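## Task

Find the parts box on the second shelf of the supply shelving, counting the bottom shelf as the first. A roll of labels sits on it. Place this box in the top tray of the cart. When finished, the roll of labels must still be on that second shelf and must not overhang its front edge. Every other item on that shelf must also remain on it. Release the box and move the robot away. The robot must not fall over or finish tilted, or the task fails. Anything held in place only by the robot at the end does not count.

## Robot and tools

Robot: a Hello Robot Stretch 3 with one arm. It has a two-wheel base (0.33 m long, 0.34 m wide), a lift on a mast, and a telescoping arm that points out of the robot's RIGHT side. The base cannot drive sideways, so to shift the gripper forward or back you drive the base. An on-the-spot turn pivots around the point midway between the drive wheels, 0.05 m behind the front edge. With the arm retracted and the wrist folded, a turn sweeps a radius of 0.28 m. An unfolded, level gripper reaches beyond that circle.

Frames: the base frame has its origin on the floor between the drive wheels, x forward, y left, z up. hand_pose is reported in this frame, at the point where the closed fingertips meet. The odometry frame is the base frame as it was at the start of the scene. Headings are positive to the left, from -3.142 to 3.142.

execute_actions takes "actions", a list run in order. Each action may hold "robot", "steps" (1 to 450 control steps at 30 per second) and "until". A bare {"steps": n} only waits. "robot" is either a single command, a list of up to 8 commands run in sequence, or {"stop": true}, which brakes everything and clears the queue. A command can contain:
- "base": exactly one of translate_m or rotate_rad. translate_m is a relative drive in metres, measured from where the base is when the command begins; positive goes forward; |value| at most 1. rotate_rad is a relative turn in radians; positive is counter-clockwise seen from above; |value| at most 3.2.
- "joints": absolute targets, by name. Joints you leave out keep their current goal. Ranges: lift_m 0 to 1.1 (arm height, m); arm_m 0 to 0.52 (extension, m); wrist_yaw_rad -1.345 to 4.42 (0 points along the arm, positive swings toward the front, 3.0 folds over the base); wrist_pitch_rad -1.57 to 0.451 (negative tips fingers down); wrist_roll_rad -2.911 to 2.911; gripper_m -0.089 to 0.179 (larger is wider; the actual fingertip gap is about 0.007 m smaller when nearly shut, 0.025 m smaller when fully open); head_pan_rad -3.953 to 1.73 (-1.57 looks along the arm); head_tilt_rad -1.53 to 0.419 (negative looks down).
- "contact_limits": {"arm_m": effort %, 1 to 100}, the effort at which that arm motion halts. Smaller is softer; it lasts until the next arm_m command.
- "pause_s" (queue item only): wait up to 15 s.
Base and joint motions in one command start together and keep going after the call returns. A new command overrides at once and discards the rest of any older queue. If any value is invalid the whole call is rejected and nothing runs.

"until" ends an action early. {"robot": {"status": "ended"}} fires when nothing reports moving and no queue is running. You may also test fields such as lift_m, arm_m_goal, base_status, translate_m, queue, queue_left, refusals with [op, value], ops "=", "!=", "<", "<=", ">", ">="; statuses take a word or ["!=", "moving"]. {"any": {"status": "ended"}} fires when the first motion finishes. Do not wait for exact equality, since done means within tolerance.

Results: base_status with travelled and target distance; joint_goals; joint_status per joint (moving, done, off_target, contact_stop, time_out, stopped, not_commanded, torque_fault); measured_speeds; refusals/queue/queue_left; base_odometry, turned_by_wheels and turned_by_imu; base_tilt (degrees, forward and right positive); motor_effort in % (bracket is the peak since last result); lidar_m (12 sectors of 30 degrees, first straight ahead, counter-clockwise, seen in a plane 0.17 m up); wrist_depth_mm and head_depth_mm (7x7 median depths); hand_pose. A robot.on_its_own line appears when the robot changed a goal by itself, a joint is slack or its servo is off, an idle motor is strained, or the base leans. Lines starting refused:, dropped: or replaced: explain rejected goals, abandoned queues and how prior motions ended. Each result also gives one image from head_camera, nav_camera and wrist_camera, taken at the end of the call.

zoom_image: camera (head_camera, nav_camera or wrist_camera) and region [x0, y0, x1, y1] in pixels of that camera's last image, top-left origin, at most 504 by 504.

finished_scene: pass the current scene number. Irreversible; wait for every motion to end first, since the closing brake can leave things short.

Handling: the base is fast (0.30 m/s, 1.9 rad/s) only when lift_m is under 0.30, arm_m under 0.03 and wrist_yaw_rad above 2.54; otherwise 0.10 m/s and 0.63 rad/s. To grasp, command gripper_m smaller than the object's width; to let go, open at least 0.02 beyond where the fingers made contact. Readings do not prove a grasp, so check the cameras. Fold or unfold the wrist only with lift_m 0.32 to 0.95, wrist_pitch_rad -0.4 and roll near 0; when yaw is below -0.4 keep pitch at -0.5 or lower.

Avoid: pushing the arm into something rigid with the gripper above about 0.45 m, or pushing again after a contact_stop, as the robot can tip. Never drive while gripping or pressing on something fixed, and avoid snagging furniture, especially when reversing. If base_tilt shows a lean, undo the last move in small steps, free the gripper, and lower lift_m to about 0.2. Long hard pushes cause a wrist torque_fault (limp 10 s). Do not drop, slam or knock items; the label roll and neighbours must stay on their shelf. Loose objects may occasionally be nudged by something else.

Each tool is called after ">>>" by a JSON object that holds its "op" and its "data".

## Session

>>> {"op": "execute_actions", "data": {"actions": []}}

Scene clock: 0.00 s.
robot.base_odometry: x=+0.000 y=+0.000 heading=+0.000 (m, m, rad; robot's odometry frame)
robot.turned_by_wheels: +0.000 (rad since the last result)
robot.turned_by_imu: +0.000 (rad since the last result)
robot.base_tilt: forward=+2.9 right=-2.6 (deg)
robot.lidar_m: 2.51 1.86 2.04 2.12 2.09 2.40 1.89 1.20 1.20 1.53 2.37 1.89
robot.head_depth_mm: 2200 2438 2038 2074 2062 2086 2041 / 2181 2635 2694 2684 2723 2721 2302 / 2190 2871 2934 2936 2884 2933 2285 / 2170 3032 3030 3100 3048 3077 2301 / 2144 2754 2807 2786 2833 2832 2265 / 2169 2530 2536 2559 2536 2579 2302 / 2177 2301 2332 2355 2357 2361 2297
robot.base_status: not_commanded
robot.joint_positions: lift_m=+0.517 arm_m=+0.000 wrist_yaw_rad=+2.900 wrist_pitch_rad=-0.617 wrist_roll_rad=-0.019 gripper_m=+0.037 head_pan_rad=+0.018 head_tilt_rad=-0.018
robot.joint_goals: lift_m=+0.517 arm_m=+0.000 wrist_yaw_rad=+2.900 wrist_pitch_rad=-0.617 wrist_roll_rad=-0.019 gripper_m=+0.037 head_pan_rad=+0.018 head_tilt_rad=-0.018
robot.joint_status: lift_m=not_commanded arm_m=not_commanded wrist_yaw_rad=not_commanded wrist_pitch_rad=not_commanded wrist_roll_rad=not_commanded gripper_m=not_commanded head_pan_rad=not_commanded head_tilt_rad=not_commanded
robot.measured_speeds: translate_m=+0.000 rotate_rad=+0.000 lift_m=+0.000 arm_m=+0.000 wrist_yaw_rad=+0.000 wrist_pitch_rad=+0.000 wrist_roll_rad=+0.000 head_pan_rad=+0.000 head_tilt_rad=+0.000
robot: refusals=0 queue=idle queue_left=0
robot.motor_effort: left_wheel=+0 right_wheel=-1 lift_m=+30 arm_m=+0 wrist_yaw_rad=+0 wrist_pitch_rad=+7 wrist_roll_rad=+0 gripper_m=+0 head_pan_rad=+0 head_tilt_rad=+1 (%)
robot.hand_pose: x=+0.0255 y=+0.0444 z=+0.4877 quat_wxyz=(+0.294, +0.688, +0.135, +0.649) (m; robot's base frame)
robot.wrist_depth_mm: - - - - - - - / - - - - - - - / 967 - 998 - - - - / 829 828 857 872 873 905 919 / 723 726 - 747 772 777 796 / 632 647 - 674 676 686 695 / 573 593 - 593 596 613 617
pictures: head_camera (sideways: a quarter turn clockwise sets it upright), nav_camera (sideways: a quarter turn counterclockwise sets it upright), wrist_camera
camera_calibration (this result's frames):
head_camera: T_world_to_cam=[[-0.0438976, -0.0101404, -0.998985, 1.32774], [0.0163491, 0.999807, -0.0108672, 0.0160592], [0.998902, -0.0168096, -0.0437233, 0.00697168], [0, 0, 0, 1]] pos_world=[0.0510581, -0.00247502, 1.32687]
nav_camera: T_world_to_cam=[[0.0117154, 0.032938, 0.999389, -1.25902], [0.0244485, -0.999168, 0.0326442, 0.00924756], [0.999632, 0.0240511, -0.0125109, -0.0275012], [0, 0, 0, 1]] pos_world=[0.0420149, 0.0513711, 1.25761]
wrist_camera: T_world_to_cam=[[0.971431, -0.224519, 0.0769007, -0.0617422], [-0.118444, -0.739456, -0.662703, 0.378784], [0.205655, 0.634662, -0.744923, 0.49527], [0, 0, 0, 1]] pos_world=[0.00298827, -0.0480977, 0.624708]
Images, in order (width x height): head_camera 896x504, nav_camera 672x504, wrist_camera 644x364.

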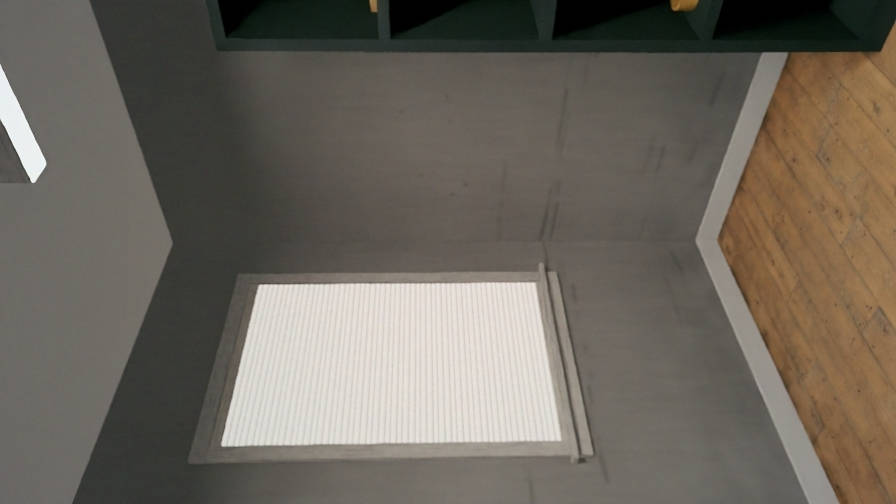

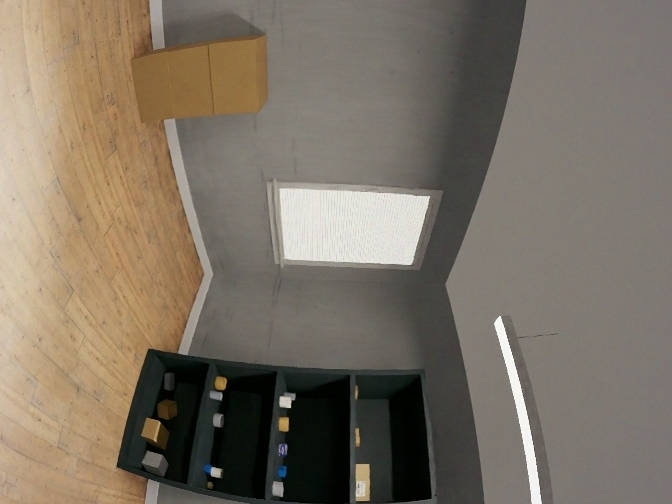

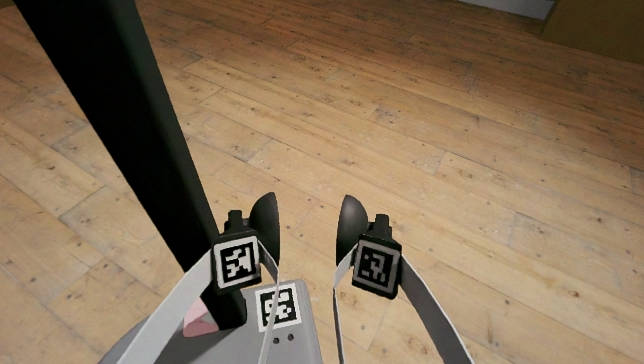

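>>> {"op": "execute_actions", "data": {"actions": [{"robot":{"joints":{"head_pan_rad":-0.75,"head_tilt_rad":-0.4}},"steps":200,"until":{"robot":{"status":"ended"}}}]}}

Scene clock: 4.47 s.
robot.base_odometry: x=+0.000 y=+0.000 heading=+0.000 (m, m, rad; robot's odometry frame)
robot.turned_by_wheels: +0.000 (rad since the last result)
robot.turned_by_imu: +0.000 (rad since the last result)
robot.base_tilt: forward=+2.9 right=-2.6 (deg)
robot.lidar_m: 2.52 1.86 2.05 2.12 2.10 2.41 1.89 1.20 1.20 1.53 2.37 1.90
robot.head_depth_mm: 2034 2175 2356 2521 2302 1789 1462 / 2047 2194 2352 2520 2302 1783 1454 / 2038 2183 2367 2517 2304 1783 1451 / 2065 2178 2326 2478 2201 1779 1456 / 1971 2129 2275 2186 2206 1780 1452 / 1975 2140 2326 2355 2195 1782 1449 / 1967 2142 2311 2353 2209 1777 1452
robot.base_status: not_commanded
robot.joint_positions: lift_m=+0.517 arm_m=+0.000 wrist_yaw_rad=+2.900 wrist_pitch_rad=-0.617 wrist_roll_rad=-0.019 gripper_m=+0.037 head_pan_rad=-0.743 head_tilt_rad=-0.395
robot.joint_goals: lift_m=+0.517 arm_m=+0.000 wrist_yaw_rad=+2.900 wrist_pitch_rad=-0.617 wrist_roll_rad=-0.019 gripper_m=+0.037 head_pan_rad=-0.750 head_tilt_rad=-0.400
robot.joint_status: lift_m=not_commanded arm_m=not_commanded wrist_yaw_rad=not_commanded wrist_pitch_rad=not_commanded wrist_roll_rad=not_commanded gripper_m=not_commanded head_pan_rad=done head_tilt_rad=done
robot.measured_speeds: translate_m=+0.000 rotate_rad=+0.000 lift_m=+0.000 arm_m=+0.000 wrist_yaw_rad=+0.000 wrist_pitch_rad=+0.000 wrist_roll_rad=+0.000 head_pan_rad=+0.000 head_tilt_rad=+0.000
robot: refusals=0 queue=done queue_left=0
robot.motor_effort: left_wheel=+0(0) right_wheel=-1(1) lift_m=+30(30) arm_m=+0(0) wrist_yaw_rad=+1(0) wrist_pitch_rad=+7(7) wrist_roll_rad=+0(0) gripper_m=-1(0) head_pan_rad=-5(51) head_tilt_rad=-2(18) (%)
robot.hand_pose: x=+0.0255 y=+0.0444 z=+0.4877 quat_wxyz=(+0.294, +0.688, +0.135, +0.649) (m; robot's base frame)
robot.wrist_depth_mm: - - - - - - - / - - - - - - - / 964 - - - - - - / 819 804 858 878 884 902 921 / 721 726 - 752 780 769 797 / 630 642 - 678 672 688 688 / 570 585 - 599 590 616 614
pictures: head_camera (sideways: a quarter turn clockwise sets it upright), nav_camera (sideways: a quarter turn counterclockwise sets it upright), wrist_camera
camera_calibration (this result's frames):
head_camera: T_world_to_cam=[[-0.307334, 0.269488, -0.912646, 1.21647], [0.69642, 0.717275, -0.022721, 0.0273347], [0.648495, -0.642567, -0.40812, 0.483401], [0, 0, 0, 1]] pos_world=[0.0413437, -0.0368138, 1.30811]
nav_camera: T_world_to_cam=[[0.301492, -0.232396, 0.924713, -1.16309], [-0.662633, -0.748423, 0.0279525, 0.0195618], [0.68558, -0.621173, -0.379637, 0.452274], [0, 0, 0, 1]] pos_world=[0.0535557, 0.0252824, 1.24668]
wrist_camera: T_world_to_cam=[[0.971431, -0.224519, 0.0769007, -0.0617422], [-0.118443, -0.739456, -0.662703, 0.378784], [0.205654, 0.634662, -0.744923, 0.49527], [0, 0, 0, 1]] pos_world=[0.00298822, -0.0480977, 0.624708]
Images, in order (width x height): head_camera 896x504, nav_camera 672x504, wrist_camera 644x364.

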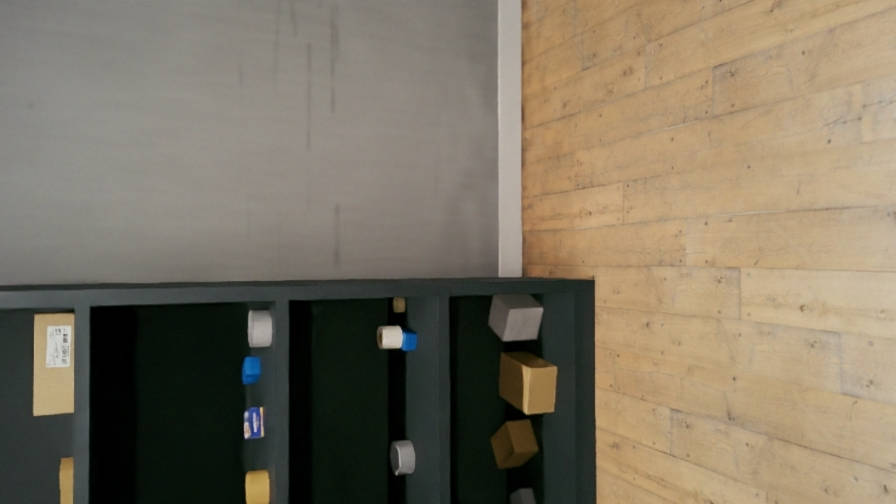

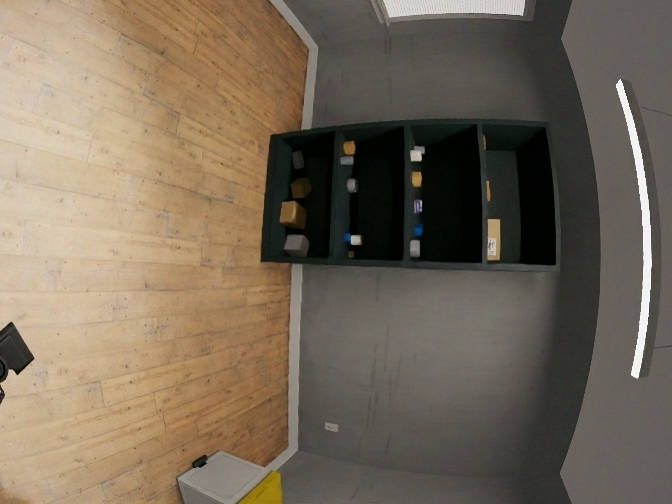

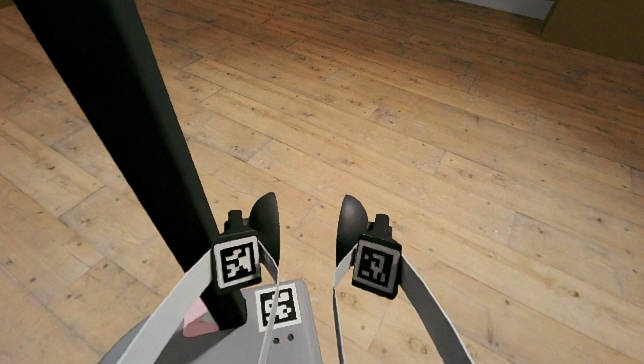

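>>> {"op": "execute_actions", "data": {"actions": [{"robot":[{"joints":{"lift_m":0.4,"wrist_yaw_rad":3.04,"wrist_pitch_rad":-0.42,"wrist_roll_rad":0,"head_pan_rad":0,"head_tilt_rad":-0.5},"base":{"rotate_rad":-0.571}},{"joints":{"lift_m":0.28}},{"base":{"translate_m":1.0}},{"base":{"translate_m":0.276}},{"base":{"rotate_rad":1.413},"joints":{"head_pan_rad":-1.57,"head_tilt_rad":-0.7}},{"joints":{"lift_m":0.5}},{"joints":{"wrist_yaw_rad":0,"gripper_m":0.16}},{"joints":{"wrist_pitch_rad":-0.05}}],"steps":450,"until":{"robot":{"status":"ended"}}},{"steps":300,"until":{"robot":{"status":"ended"}}}]}}

Scene clock: 42.57 s.
robot.base_odometry: x=+1.074 y=-0.690 heading=+0.842 (m, m, rad; robot's odometry frame)
robot.turned_by_wheels: +0.842 (rad since the last result)
robot.turned_by_imu: +0.851 (rad since the last result)
robot.base_tilt: forward=+2.9 right=-2.6 (deg)
robot.lidar_m: 1.90 1.72 2.66 3.36 1.98 1.86 1.40 1.53 0.66 0.65 0.80 0.95
robot.head_depth_mm: 538 603 1185 1394 1579 1392 1213 / 765 694 683 820 1518 1365 1217 / 939 715 1077 1126 1005 1262 1209 / 939 805 1190 1105 1009 1313 1238 / 940 804 1194 1169 1009 1289 1207 / 941 774 1196 1164 1008 1283 1216 / 945 763 1196 1129 1012 1308 1215
robot.base_status: done (rotate_rad +1.4129 of +1.4130)
robot.joint_positions: lift_m=+0.499 arm_m=+0.000 wrist_yaw_rad=+0.003 wrist_pitch_rad=-0.071 wrist_roll_rad=-0.003 gripper_m=+0.160 head_pan_rad=-1.563 head_tilt_rad=-0.692
robot.joint_goals: lift_m=+0.500 arm_m=+0.000 wrist_yaw_rad=+0.000 wrist_pitch_rad=-0.050 wrist_roll_rad=+0.000 gripper_m=+0.160 head_pan_rad=-1.570 head_tilt_rad=-0.700
robot.joint_status: lift_m=done arm_m=not_commanded wrist_yaw_rad=done wrist_pitch_rad=done wrist_roll_rad=done gripper_m=done head_pan_rad=done head_tilt_rad=done
robot.measured_speeds: translate_m=+0.000 rotate_rad=+0.000 lift_m=+0.000 arm_m=+0.000 wrist_yaw_rad=+0.000 wrist_pitch_rad=+0.000 wrist_roll_rad=+0.000 head_pan_rad=+0.000 head_tilt_rad=+0.000
robot: refusals=0 queue=done queue_left=0
robot.motor_effort: left_wheel=-2(14) right_wheel=+1(7) lift_m=+45(46) arm_m=+0(1) wrist_yaw_rad=-2(2) wrist_pitch_rad=+11(13) wrist_roll_rad=+1(2) gripper_m=+0(82) head_pan_rad=-4(52) head_tilt_rad=-3(14) (%)
robot.hand_pose: x=-0.0206 y=-0.3988 z=+0.5957 quat_wxyz=(+0.708, +0.027, -0.705, -0.024) (m; robot's base frame)
robot.wrist_depth_mm: 793 804 794 789 519 794 802 / 820 844 838 824 509 835 816 / 760 789 854 835 500 866 868 / 440 445 451 463 422 923 905 / 793 975 979 968 475 938 969 / 778 912 937 827 563 - - / 756 765 671 750 655 907 916
pictures: head_camera (sideways: a quarter turn clockwise sets it upright), nav_camera (sideways: a quarter turn counterclockwise sets it upright), wrist_camera
camera_calibration (this result's frames):
head_camera: T_world_to_cam=[[-0.014549, 0.657678, -0.753159, 1.00673], [0.99948, -0.01211, -0.029882, 0.0347987], [-0.0287735, -0.753202, -0.657159, 0.811547], [0, 0, 0, 1]] pos_world=[0.00321733, -0.0504223, 1.29258]
nav_camera: T_world_to_cam=[[0.0377253, -0.632921, 0.773297, -0.964028], [-0.999213, -0.0333626, 0.0214403, 0.0301027], [0.0122292, -0.773497, -0.633681, 0.786923], [0, 0, 0, 1]] pos_world=[0.0568239, -0.00046637, 1.24349]
wrist_camera: T_world_to_cam=[[-0.998026, 0.0245728, 0.0577977, -0.0545909], [-0.0480522, 0.293807, -0.954656, 0.704577], [-0.04044, -0.955549, -0.292046, -0.0425846], [0, 0, 0, 1]] pos_world=[-0.0223488, -0.24636, 0.663348]
Images, in order (width x height): head_camera 896x504, nav_camera 672x504, wrist_camera 644x364.

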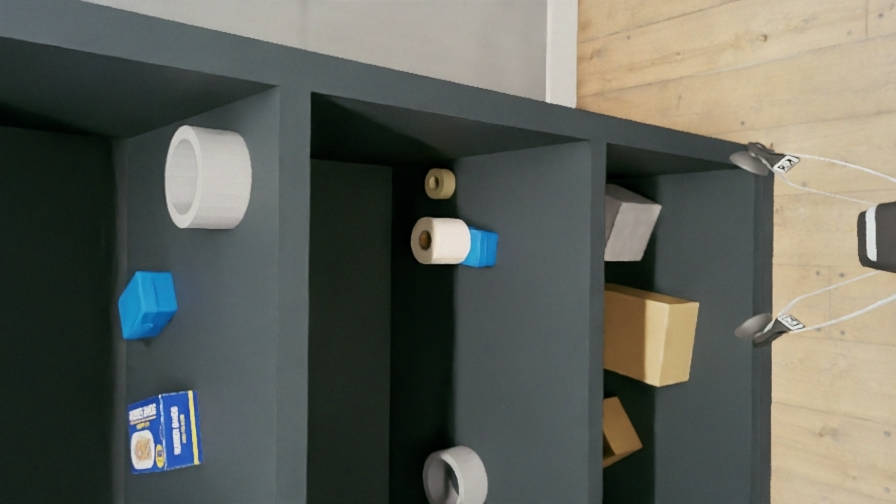

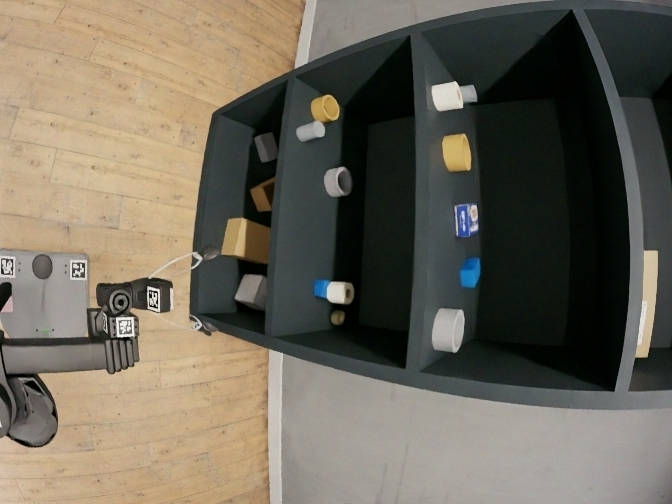

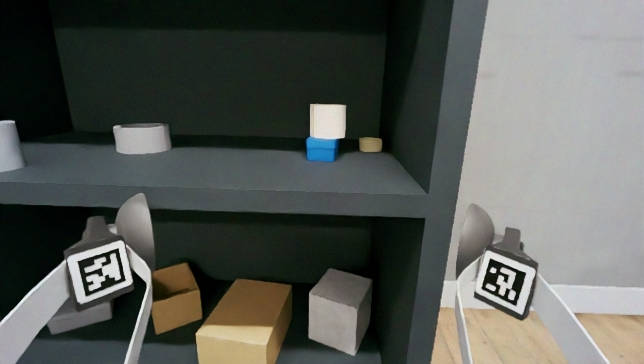

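>>> {"op": "execute_actions", "data": {"actions": [{"robot":{"base":{"translate_m":-0.045},"joints":{"lift_m":0.52,"arm_m":0.27,"wrist_pitch_rad":0}},"steps":450,"until":{"robot":{"status":"ended"}}}]}}

Scene clock: 57.27 s.
robot.base_odometry: x=+1.044 y=-0.723 heading=+0.842 (m, m, rad; robot's odometry frame)
robot.turned_by_wheels: +0.000 (rad since the last result)
robot.turned_by_imu: +0.020 (rad since the last result)
robot.base_tilt: forward=+2.9 right=-2.5 (deg)
robot.lidar_m: 1.95 1.76 2.68 3.35 1.89 1.82 1.35 1.50 0.65 0.65 0.80 0.98
robot.head_depth_mm: 551 1058 1203 1394 1566 1393 1220 / 621 611 682 830 1538 1387 1235 / 935 719 884 1094 968 - 1219 / 939 722 1194 1066 1008 1269 1215 / 924 792 1193 1155 1005 1277 1210 / 943 787 1193 1155 1003 1280 1214 / 947 763 1199 1126 1002 1292 1213
robot.base_status: done (translate_m -0.0450 of -0.0450)
robot.joint_positions: lift_m=+0.519 arm_m=+0.270 wrist_yaw_rad=+0.000 wrist_pitch_rad=-0.020 wrist_roll_rad=-0.003 gripper_m=+0.160 head_pan_rad=-1.565 head_tilt_rad=-0.696
robot.joint_goals: lift_m=+0.520 arm_m=+0.270 wrist_yaw_rad=+0.000 wrist_pitch_rad=+0.000 wrist_roll_rad=+0.000 gripper_m=+0.160 head_pan_rad=-1.570 head_tilt_rad=-0.700
robot.joint_status: lift_m=done arm_m=done wrist_yaw_rad=done wrist_pitch_rad=done wrist_roll_rad=done gripper_m=done head_pan_rad=done head_tilt_rad=done
robot.measured_speeds: translate_m=+0.001 rotate_rad=+0.003 lift_m=+0.000 arm_m=+0.000 wrist_yaw_rad=+0.000 wrist_pitch_rad=+0.000 wrist_roll_rad=+0.000 head_pan_rad=+0.000 head_tilt_rad=+0.000
robot: refusals=0 queue=done queue_left=0
robot.motor_effort: left_wheel=+0(22) right_wheel=-6(22) lift_m=+41(46) arm_m=+3(23) wrist_yaw_rad=+0(17) wrist_pitch_rad=+10(16) wrist_roll_rad=+2(3) gripper_m=+1(6) head_pan_rad=-4(5) head_tilt_rad=-2(4) (%)
robot.hand_pose: x=-0.0215 y=-0.6704 z=+0.6290 quat_wxyz=(+0.708, +0.007, -0.706, -0.007) (m; robot's base frame)
robot.wrist_depth_mm: 556 553 551 539 466 206 133 / 586 572 558 560 455 206 132 / 609 600 589 584 443 203 132 / 550 607 608 341 436 201 131 / 373 415 388 341 367 173 130 / - 261 277 281 282 - 132 / 211 215 215 218 220 195 136
pictures: head_camera (sideways: a quarter turn clockwise sets it upright), nav_camera (sideways: a quarter turn counterclockwise sets it upright), wrist_camera
camera_calibration (this result's frames):
head_camera: T_world_to_cam=[[-0.0133376, 0.661077, -0.7502, 1.00286], [0.999455, -0.0138475, -0.0299715, 0.0349151], [-0.0302018, -0.750191, -0.660531, 0.815942], [0, 0, 0, 1]] pos_world=[0.00312265, -0.0503745, 1.29235]
nav_camera: T_world_to_cam=[[0.0365608, -0.636454, 0.770448, -0.960308], [-0.999273, -0.0315872, 0.0213258, 0.0302523], [0.0107634, -0.770668, -0.637146, 0.791439], [0, 0, 0, 1]] pos_world=[0.0568213, -0.000299316, 1.24348]
wrist_camera: T_world_to_cam=[[-0.997915, 0.0313048, 0.0564488, -0.0454422], [-0.0471326, 0.244117, -0.9686, 0.791656], [-0.044102, -0.96924, -0.242132, -0.333033], [0, 0, 0, 1]] pos_world=[-0.0227221, -0.514623, 0.688725]
Images, in order (width x height): head_camera 896x504, nav_camera 672x504, wrist_camera 644x364.

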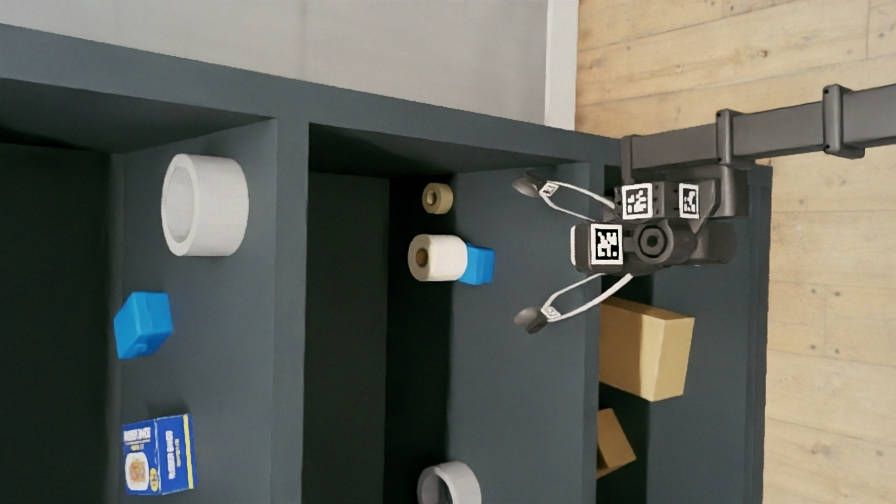

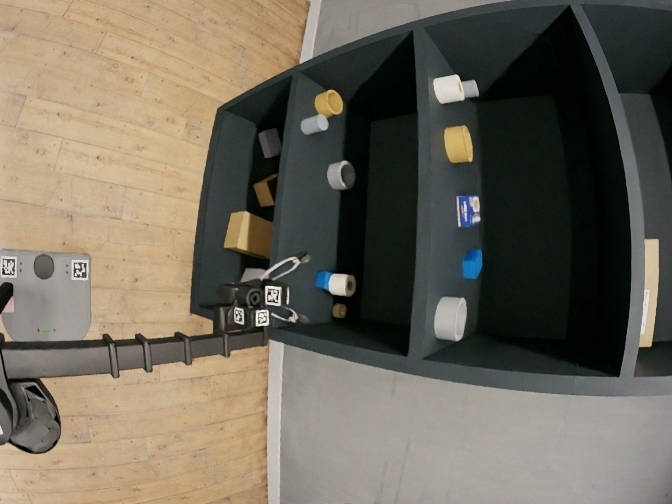

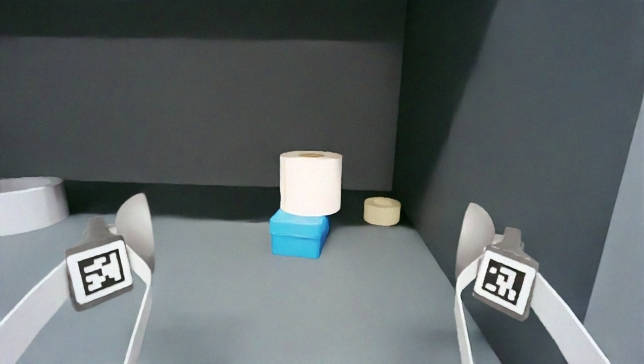

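>>> {"op": "execute_actions", "data": {"actions": [{"robot":[{"base":{"translate_m":0.072},"joints":{"gripper_m":0.125}},{"joints":{"wrist_yaw_rad":-0.3}},{"joints":{"arm_m":0.38}}],"steps":450,"until":{"robot":{"status":"ended"}}}]}}

Scene clock: 77.53 s.
robot.base_odometry: x=+1.092 y=-0.669 heading=+0.842 (m, m, rad; robot's odometry frame)
robot.turned_by_wheels: +0.000 (rad since the last result)
robot.turned_by_imu: +0.000 (rad since the last result)
robot.base_tilt: forward=+2.9 right=-2.6 (deg)
robot.lidar_m: 1.87 1.69 2.64 3.34 1.99 1.88 1.43 1.50 0.67 0.75 0.92 1.70
robot.head_depth_mm: 653 638 676 1331 1563 1389 1218 / 923 719 799 953 956 1339 1241 / 936 720 1190 1125 - 1283 1207 / 944 794 1198 1160 991 1278 1213 / 946 794 1200 1161 1006 1279 1210 / 947 764 1210 1156 1004 1305 1214 / 953 790 1210 1127 1033 1301 1208
robot.base_status: done (translate_m +0.0720 of +0.0720)
robot.joint_positions: lift_m=+0.519 arm_m=+0.380 wrist_yaw_rad=-0.297 wrist_pitch_rad=-0.020 wrist_roll_rad=-0.003 gripper_m=+0.125 head_pan_rad=-1.565 head_tilt_rad=-0.696
robot.joint_goals: lift_m=+0.520 arm_m=+0.380 wrist_yaw_rad=-0.300 wrist_pitch_rad=+0.000 wrist_roll_rad=+0.000 gripper_m=+0.125 head_pan_rad=-1.570 head_tilt_rad=-0.700
robot.joint_status: lift_m=done arm_m=done wrist_yaw_rad=done wrist_pitch_rad=done wrist_roll_rad=done gripper_m=done head_pan_rad=done head_tilt_rad=done
robot.measured_speeds: translate_m=+0.000 rotate_rad=+0.000 lift_m=+0.000 arm_m=+0.000 wrist_yaw_rad=+0.000 wrist_pitch_rad=+0.000 wrist_roll_rad=+0.000 head_pan_rad=+0.000 head_tilt_rad=+0.000
robot: refusals=0 queue=done queue_left=0
robot.motor_effort: left_wheel=+1(6) right_wheel=-1(4) lift_m=+41(41) arm_m=+4(5) wrist_yaw_rad=-2(3) wrist_pitch_rad=+10(10) wrist_roll_rad=+2(2) gripper_m=-1(84) head_pan_rad=-3(3) head_tilt_rad=-1(0) (%)
robot.hand_pose: x=-0.0964 y=-0.7691 z=+0.6290 quat_wxyz=(+0.699, -0.097, -0.699, -0.112) (m; robot's base frame)
robot.wrist_depth_mm: 375 395 424 447 290 190 141 / 387 411 442 469 291 192 142 / 404 426 454 486 295 193 143 / 417 444 460 490 298 195 144 / 375 395 238 341 329 187 144 / 279 258 227 266 275 179 146 / 212 212 216 218 220 210 146
pictures: head_camera (sideways: a quarter turn clockwise sets it upright), nav_camera (sideways: a quarter turn counterclockwise sets it upright), wrist_camera
camera_calibration (this result's frames):
head_camera: T_world_to_cam=[[-0.0133387, 0.661077, -0.7502, 1.00286], [0.999455, -0.0138458, -0.0299715, 0.0349152], [-0.0302006, -0.750191, -0.660532, 0.815942], [0, 0, 0, 1]] pos_world=[0.00312273, -0.0503745, 1.29235]
nav_camera: T_world_to_cam=[[0.0365619, -0.636454, 0.770448, -0.960308], [-0.999273, -0.0315889, 0.0213258, 0.0302523], [0.0107647, -0.770668, -0.637146, 0.791439], [0, 0, 0, 1]] pos_world=[0.0568213, -0.000299221, 1.24348]
wrist_camera: T_world_to_cam=[[-0.945045, 0.322045, 0.0563556, 0.111711], [0.0264764, 0.247194, -0.968604, 0.821685], [-0.325865, -0.913883, -0.242136, -0.416572], [0, 0, 0, 1]] pos_world=[-0.05193, -0.61979, 0.688725]
Images, in order (width x height): head_camera 896x504, nav_camera 672x504, wrist_camera 644x364.

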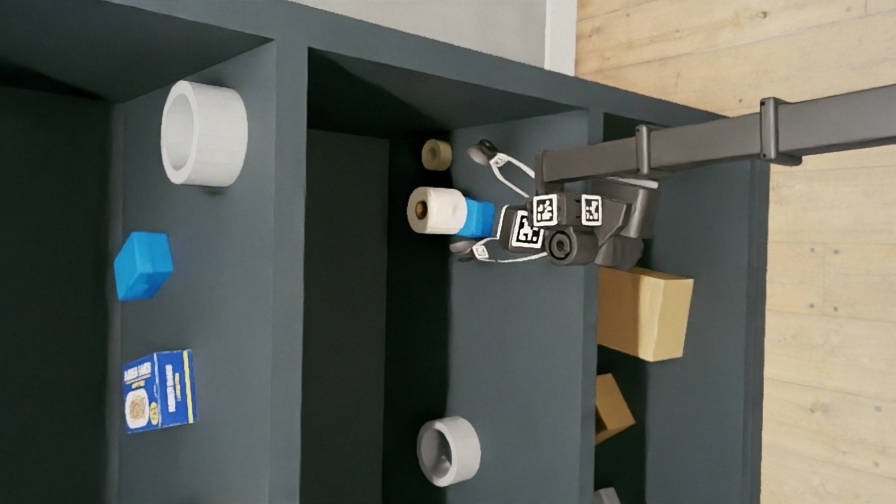

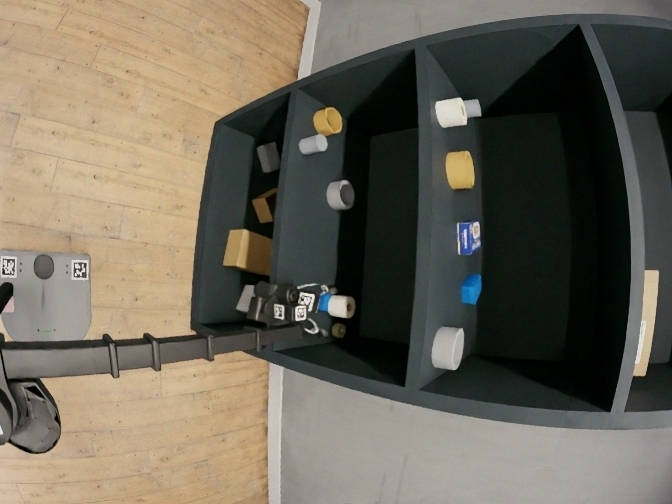

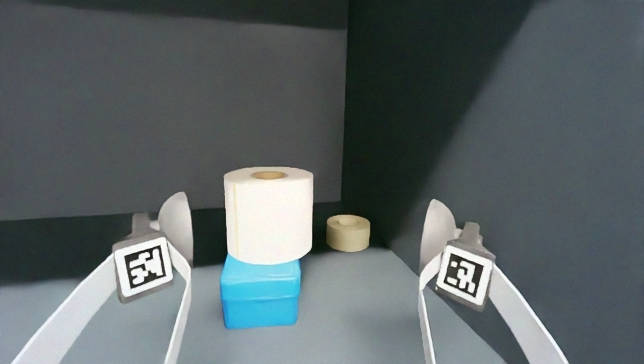

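>>> {"op": "execute_actions", "data": {"actions": [{"robot":[{"base":{"translate_m":-0.008},"joints":{"lift_m":0.498,"arm_m":0.43}}],"steps":450,"until":{"robot":{"status":"ended"}}}]}}

Scene clock: 90.03 s.
robot.base_odometry: x=+1.086 y=-0.675 heading=+0.842 (m, m, rad; robot's odometry frame)
robot.turned_by_wheels: +0.000 (rad since the last result)
robot.turned_by_imu: +0.000 (rad since the last result)
robot.base_tilt: forward=+2.8 right=-2.6 (deg)
robot.lidar_m: 1.88 1.70 2.64 3.35 1.98 1.87 1.42 1.50 0.66 0.75 0.93 1.69
robot.head_depth_mm: 623 615 684 1361 1574 1386 1212 / 910 718 763 917 967 1354 1225 / 943 728 1192 1132 - 1304 1210 / 941 794 1189 1136 1179 1295 1212 / 942 793 1201 1156 1007 1275 1207 / 950 763 1207 1159 1007 1303 1212 / 957 791 1205 1129 1000 1304 1202
robot.base_status: done (translate_m -0.0080 of -0.0080)
robot.joint_positions: lift_m=+0.499 arm_m=+0.430 wrist_yaw_rad=-0.298 wrist_pitch_rad=-0.020 wrist_roll_rad=-0.003 gripper_m=+0.125 head_pan_rad=-1.565 head_tilt_rad=-0.696
robot.joint_goals: lift_m=+0.498 arm_m=+0.430 wrist_yaw_rad=-0.300 wrist_pitch_rad=+0.000 wrist_roll_rad=+0.000 gripper_m=+0.125 head_pan_rad=-1.570 head_tilt_rad=-0.700
robot.joint_status: lift_m=done arm_m=done wrist_yaw_rad=done wrist_pitch_rad=done wrist_roll_rad=done gripper_m=done head_pan_rad=done head_tilt_rad=done
robot.measured_speeds: translate_m=+0.000 rotate_rad=+0.000 lift_m=+0.000 arm_m=+0.000 wrist_yaw_rad=+0.000 wrist_pitch_rad=+0.000 wrist_roll_rad=+0.000 head_pan_rad=+0.000 head_tilt_rad=+0.000
robot: refusals=0 queue=done queue_left=0
robot.motor_effort: left_wheel=+0(4) right_wheel=-1(4) lift_m=+13(42) arm_m=+4(2) wrist_yaw_rad=-2(2) wrist_pitch_rad=+10(10) wrist_roll_rad=+2(2) gripper_m=+0(1) head_pan_rad=-3(2) head_tilt_rad=-1(1) (%)
robot.hand_pose: x=-0.0964 y=-0.8191 z=+0.6083 quat_wxyz=(+0.699, -0.097, -0.699, -0.112) (m; robot's base frame)
robot.wrist_depth_mm: 337 354 379 402 280 183 137 / 347 368 390 418 283 185 137 / 358 381 407 432 286 187 138 / 375 398 178 202 292 188 139 / 325 342 178 291 298 181 140 / 241 222 170 229 238 173 141 / 183 184 168 180 190 183 142
pictures: head_camera (sideways: a quarter turn clockwise sets it upright), nav_camera (sideways: a quarter turn counterclockwise sets it upright), wrist_camera
camera_calibration (this result's frames):
head_camera: T_world_to_cam=[[-0.0133389, 0.661077, -0.7502, 1.00286], [0.999455, -0.0138456, -0.0299715, 0.0349151], [-0.0302004, -0.750191, -0.660531, 0.815942], [0, 0, 0, 1]] pos_world=[0.00312275, -0.0503745, 1.29235]
nav_camera: T_world_to_cam=[[0.036562, -0.636454, 0.770448, -0.960308], [-0.999273, -0.0315891, 0.0213258, 0.0302523], [0.0107649, -0.770668, -0.637146, 0.791439], [0, 0, 0, 1]] pos_world=[0.0568213, -0.000299219, 1.24348]
wrist_camera: T_world_to_cam=[[-0.945025, 0.322106, 0.0563546, 0.129018], [0.0264933, 0.247192, -0.968604, 0.813989], [-0.325924, -0.913862, -0.242136, -0.467275], [0, 0, 0, 1]] pos_world=[-0.0519362, -0.669794, 0.668018]
Images, in order (width x height): head_camera 896x504, nav_camera 672x504, wrist_camera 644x364.

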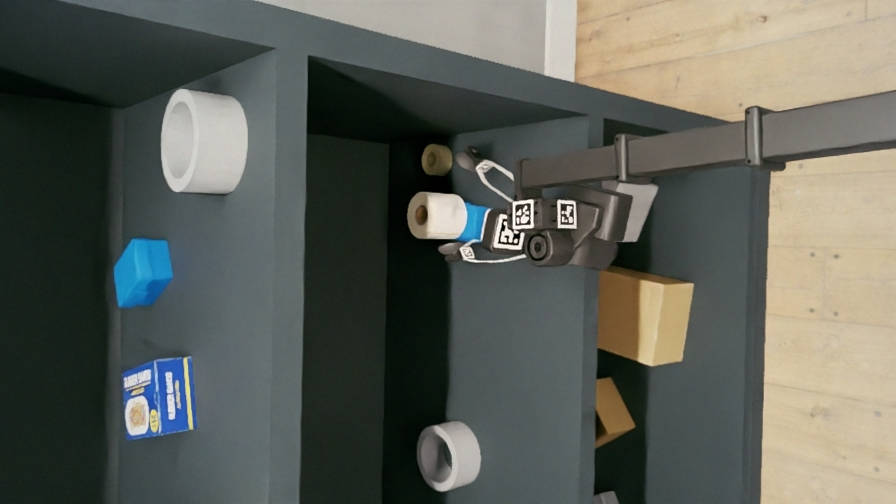

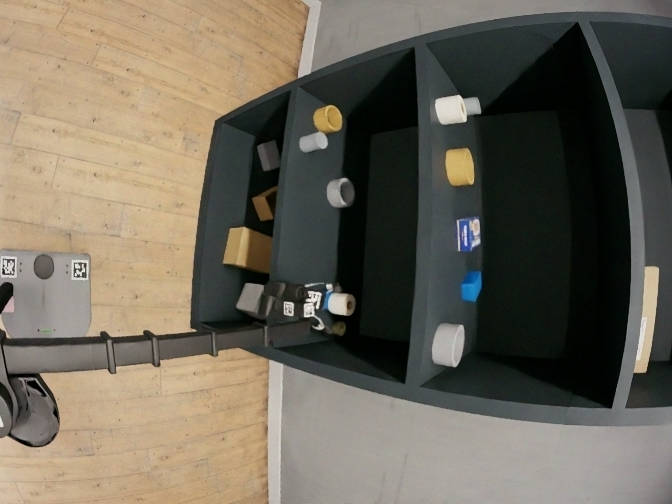

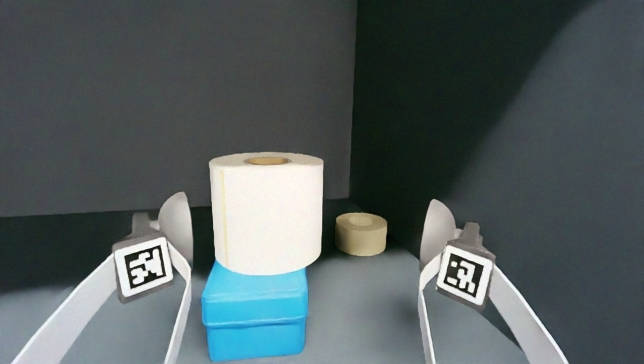

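>>> {"op": "execute_actions", "data": {"actions": [{"robot":[{"base":{"translate_m":0.009},"joints":{"arm_m":0.478}}],"steps":450,"until":{"robot":{"status":"ended"}}}]}}

Scene clock: 100.60 s.
robot.base_odometry: x=+1.092 y=-0.669 heading=+0.842 (m, m, rad; robot's odometry frame)
robot.turned_by_wheels: +0.000 (rad since the last result)
robot.turned_by_imu: +0.000 (rad since the last result)
robot.base_tilt: forward=+2.9 right=-2.6 (deg)
robot.lidar_m: 1.87 1.69 2.64 3.31 1.99 1.88 1.43 1.50 0.67 0.75 0.93 1.69
robot.head_depth_mm: 654 643 679 1344 1581 1401 1214 / 922 721 801 966 952 1330 1226 / 933 719 1189 1124 1035 1307 1212 / 940 794 1200 1178 1171 1305 1210 / 952 794 1195 1157 1008 1283 1212 / 947 763 1206 1149 1003 1295 1206 / 949 791 1214 1115 1030 1309 1207
robot.base_status: done (translate_m +0.0090 of +0.0090)
robot.joint_positions: lift_m=+0.499 arm_m=+0.478 wrist_yaw_rad=-0.298 wrist_pitch_rad=-0.020 wrist_roll_rad=-0.003 gripper_m=+0.125 head_pan_rad=-1.565 head_tilt_rad=-0.696
robot.joint_goals: lift_m=+0.498 arm_m=+0.478 wrist_yaw_rad=-0.300 wrist_pitch_rad=+0.000 wrist_roll_rad=+0.000 gripper_m=+0.125 head_pan_rad=-1.570 head_tilt_rad=-0.700
robot.joint_status: lift_m=done arm_m=done wrist_yaw_rad=done wrist_pitch_rad=done wrist_roll_rad=done gripper_m=done head_pan_rad=done head_tilt_rad=done
robot.measured_speeds: translate_m=+0.000 rotate_rad=+0.000 lift_m=+0.000 arm_m=+0.000 wrist_yaw_rad=+0.000 wrist_pitch_rad=+0.000 wrist_roll_rad=+0.000 head_pan_rad=+0.000 head_tilt_rad=+0.000
robot: refusals=0 queue=done queue_left=0
robot.motor_effort: left_wheel=+1(5) right_wheel=-1(2) lift_m=+12(13) arm_m=+4(5) wrist_yaw_rad=-2(2) wrist_pitch_rad=+10(10) wrist_roll_rad=+2(2) gripper_m=+0(1) head_pan_rad=-3(3) head_tilt_rad=-1(1) (%)
robot.hand_pose: x=-0.0964 y=-0.8671 z=+0.6083 quat_wxyz=(+0.699, -0.097, -0.699, -0.112) (m; robot's base frame)
robot.wrist_depth_mm: 299 314 337 359 300 198 147 / 309 326 346 372 306 200 148 / 321 337 363 391 309 202 149 / 329 347 363 149 314 203 150 / 325 338 145 130 282 195 151 / 241 222 215 135 239 187 152 / 183 184 142 134 190 183 152
pictures: head_camera (sideways: a quarter turn clockwise sets it upright), nav_camera (sideways: a quarter turn counterclockwise sets it upright), wrist_camera
camera_calibration (this result's frames):
head_camera: T_world_to_cam=[[-0.0133388, 0.661076, -0.7502, 1.00286], [0.999455, -0.0138457, -0.0299715, 0.0349151], [-0.0302005, -0.750191, -0.660531, 0.815942], [0, 0, 0, 1]] pos_world=[0.00312274, -0.0503745, 1.29235]
nav_camera: T_world_to_cam=[[0.0365619, -0.636453, 0.770448, -0.960308], [-0.999273, -0.031589, 0.0213258, 0.0302523], [0.0107648, -0.770668, -0.637146, 0.791439], [0, 0, 0, 1]] pos_world=[0.0568213, -0.000299235, 1.24348]
wrist_camera: T_world_to_cam=[[-0.945023, 0.32211, 0.0563545, 0.14448], [0.0264944, 0.247192, -0.968604, 0.825852], [-0.325928, -0.913861, -0.242136, -0.511134], [0, 0, 0, 1]] pos_world=[-0.0519366, -0.717788, 0.668018]
Images, in order (width x height): head_camera 896x504, nav_camera 672x504, wrist_camera 644x364.

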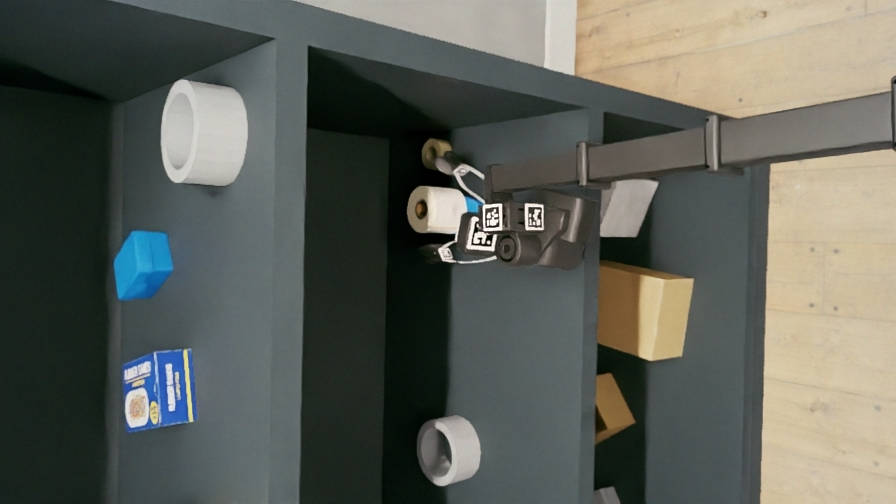

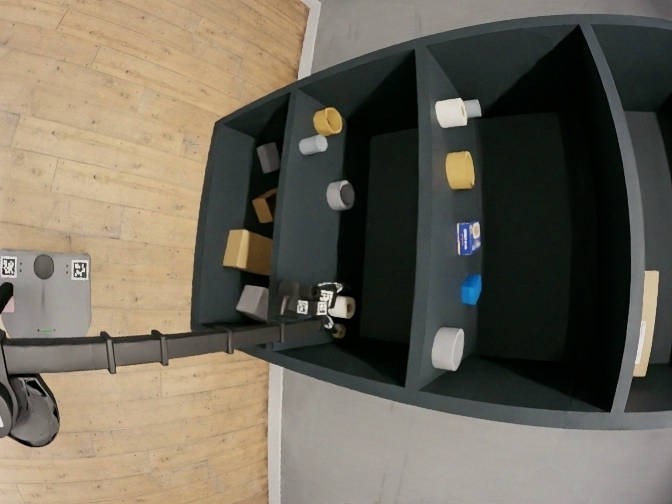

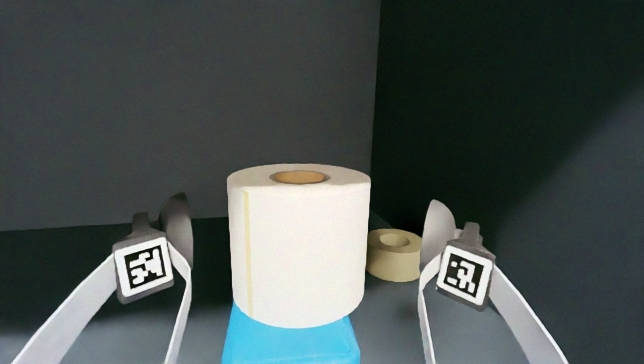

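>>> {"op": "execute_actions", "data": {"actions": [{"robot":[{"joints":{"gripper_m":0.045}},{"pause_s":0.5},{"joints":{"lift_m":0.525}},{"base":{"translate_m":0.18}},{"joints":{"lift_m":0.48}}],"steps":450,"until":{"robot":{"status":"ended"}}}]}}

Scene clock: 110.63 s.
robot.base_odometry: x=+1.212 y=-0.534 heading=+0.842 (m, m, rad; robot's odometry frame)
robot.turned_by_wheels: +0.000 (rad since the last result)
robot.turned_by_imu: +0.000 (rad since the last result)
robot.base_tilt: forward=+2.9 right=-2.5 (deg)
robot.lidar_m: 1.69 1.52 2.52 3.33 2.24 2.02 1.61 1.51 0.74 0.76 0.82 1.71
robot.head_depth_mm: 943 796 1104 1129 1009 1248 1210 / 929 793 1196 1151 1010 1339 1229 / 945 781 1198 1157 1019 1289 1208 / 953 766 1204 1173 1338 1290 1216 / 954 758 1211 1120 1031 1308 1209 / 961 718 1216 1162 1032 1300 1212 / 961 790 1222 1154 1032 1306 1207
robot.base_status: done (translate_m +0.1800 of +0.1800)
robot.joint_positions: lift_m=+0.481 arm_m=+0.478 wrist_yaw_rad=-0.298 wrist_pitch_rad=-0.030 wrist_roll_rad=-0.003 gripper_m=+0.046 head_pan_rad=-1.565 head_tilt_rad=-0.696
robot.joint_goals: lift_m=+0.480 arm_m=+0.478 wrist_yaw_rad=-0.300 wrist_pitch_rad=+0.000 wrist_roll_rad=+0.000 gripper_m=+0.045 head_pan_rad=-1.570 head_tilt_rad=-0.700
robot.joint_status: lift_m=done arm_m=done wrist_yaw_rad=done wrist_pitch_rad=done wrist_roll_rad=done gripper_m=done head_pan_rad=done head_tilt_rad=done
robot.measured_speeds: translate_m=+0.000 rotate_rad=+0.000 lift_m=+0.000 arm_m=+0.000 wrist_yaw_rad=+0.000 wrist_pitch_rad=+0.000 wrist_roll_rad=+0.000 head_pan_rad=+0.000 head_tilt_rad=+0.000
robot: refusals=0 queue=done queue_left=0
robot.motor_effort: left_wheel=+1(5) right_wheel=-1(3) lift_m=+13(48) arm_m=+4(4) wrist_yaw_rad=-1(1) wrist_pitch_rad=+16(16) wrist_roll_rad=+2(2) gripper_m=-14(84) head_pan_rad=-4(3) head_tilt_rad=-1(2) (%)
robot.hand_pose: x=-0.0963 y=-0.8668 z=+0.5876 quat_wxyz=(+0.699, -0.094, -0.700, -0.116) (m; robot's base frame)
robot.wrist_depth_mm: 306 321 345 369 395 408 310 / 317 334 356 382 413 422 312 / 328 347 371 401 431 424 315 / 339 358 375 153 436 407 313 / 270 274 135 128 291 229 195 / 197 199 152 134 194 197 174 / 155 157 157 151 160 163 163
pictures: head_camera (sideways: a quarter turn clockwise sets it upright), nav_camera (sideways: a quarter turn counterclockwise sets it upright), wrist_camera
camera_calibration (this result's frames):
head_camera: T_world_to_cam=[[-0.0133389, 0.661077, -0.7502, 1.00286], [0.999455, -0.0138456, -0.0299715, 0.0349151], [-0.0302004, -0.750191, -0.660531, 0.815942], [0, 0, 0, 1]] pos_world=[0.00312275, -0.0503745, 1.29235]
nav_camera: T_world_to_cam=[[0.036562, -0.636454, 0.770448, -0.960308], [-0.999273, -0.0315891, 0.0213258, 0.0302523], [0.0107649, -0.770668, -0.637146, 0.791439], [0, 0, 0, 1]] pos_world=[0.0568213, -0.000299219, 1.24348]
wrist_camera: T_world_to_cam=[[-0.9452, 0.321544, 0.0566191, 0.144983], [0.0295303, 0.256902, -0.965986, 0.812877], [-0.325153, -0.911378, -0.252319, -0.507656], [0, 0, 0, 1]] pos_world=[-0.0520323, -0.718115, 0.648928]
Images, in order (width x height): head_camera 896x504, nav_camera 672x504, wrist_camera 644x364.

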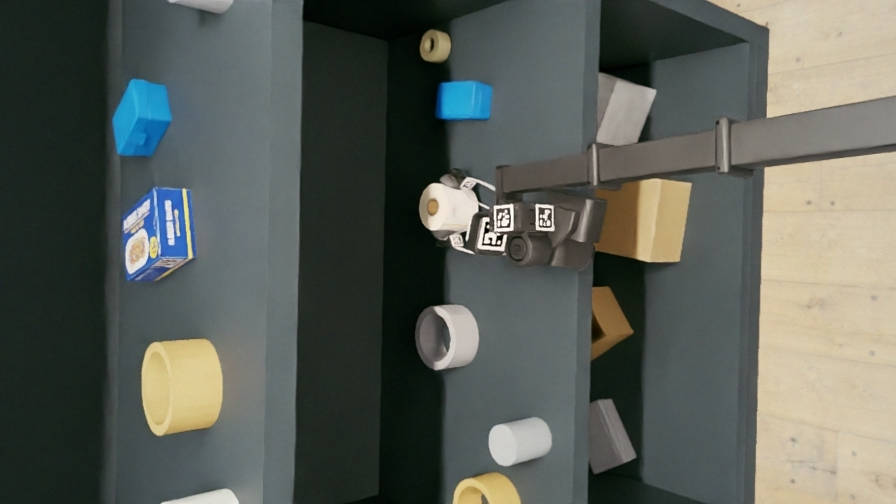

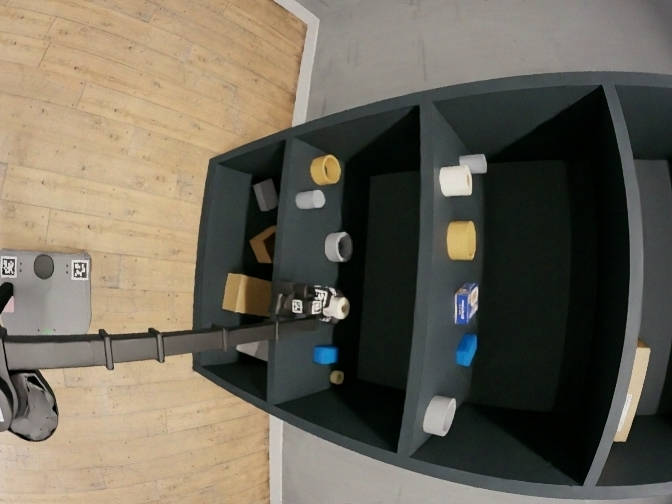

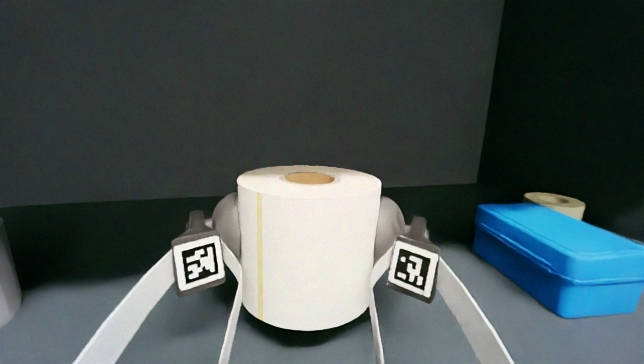

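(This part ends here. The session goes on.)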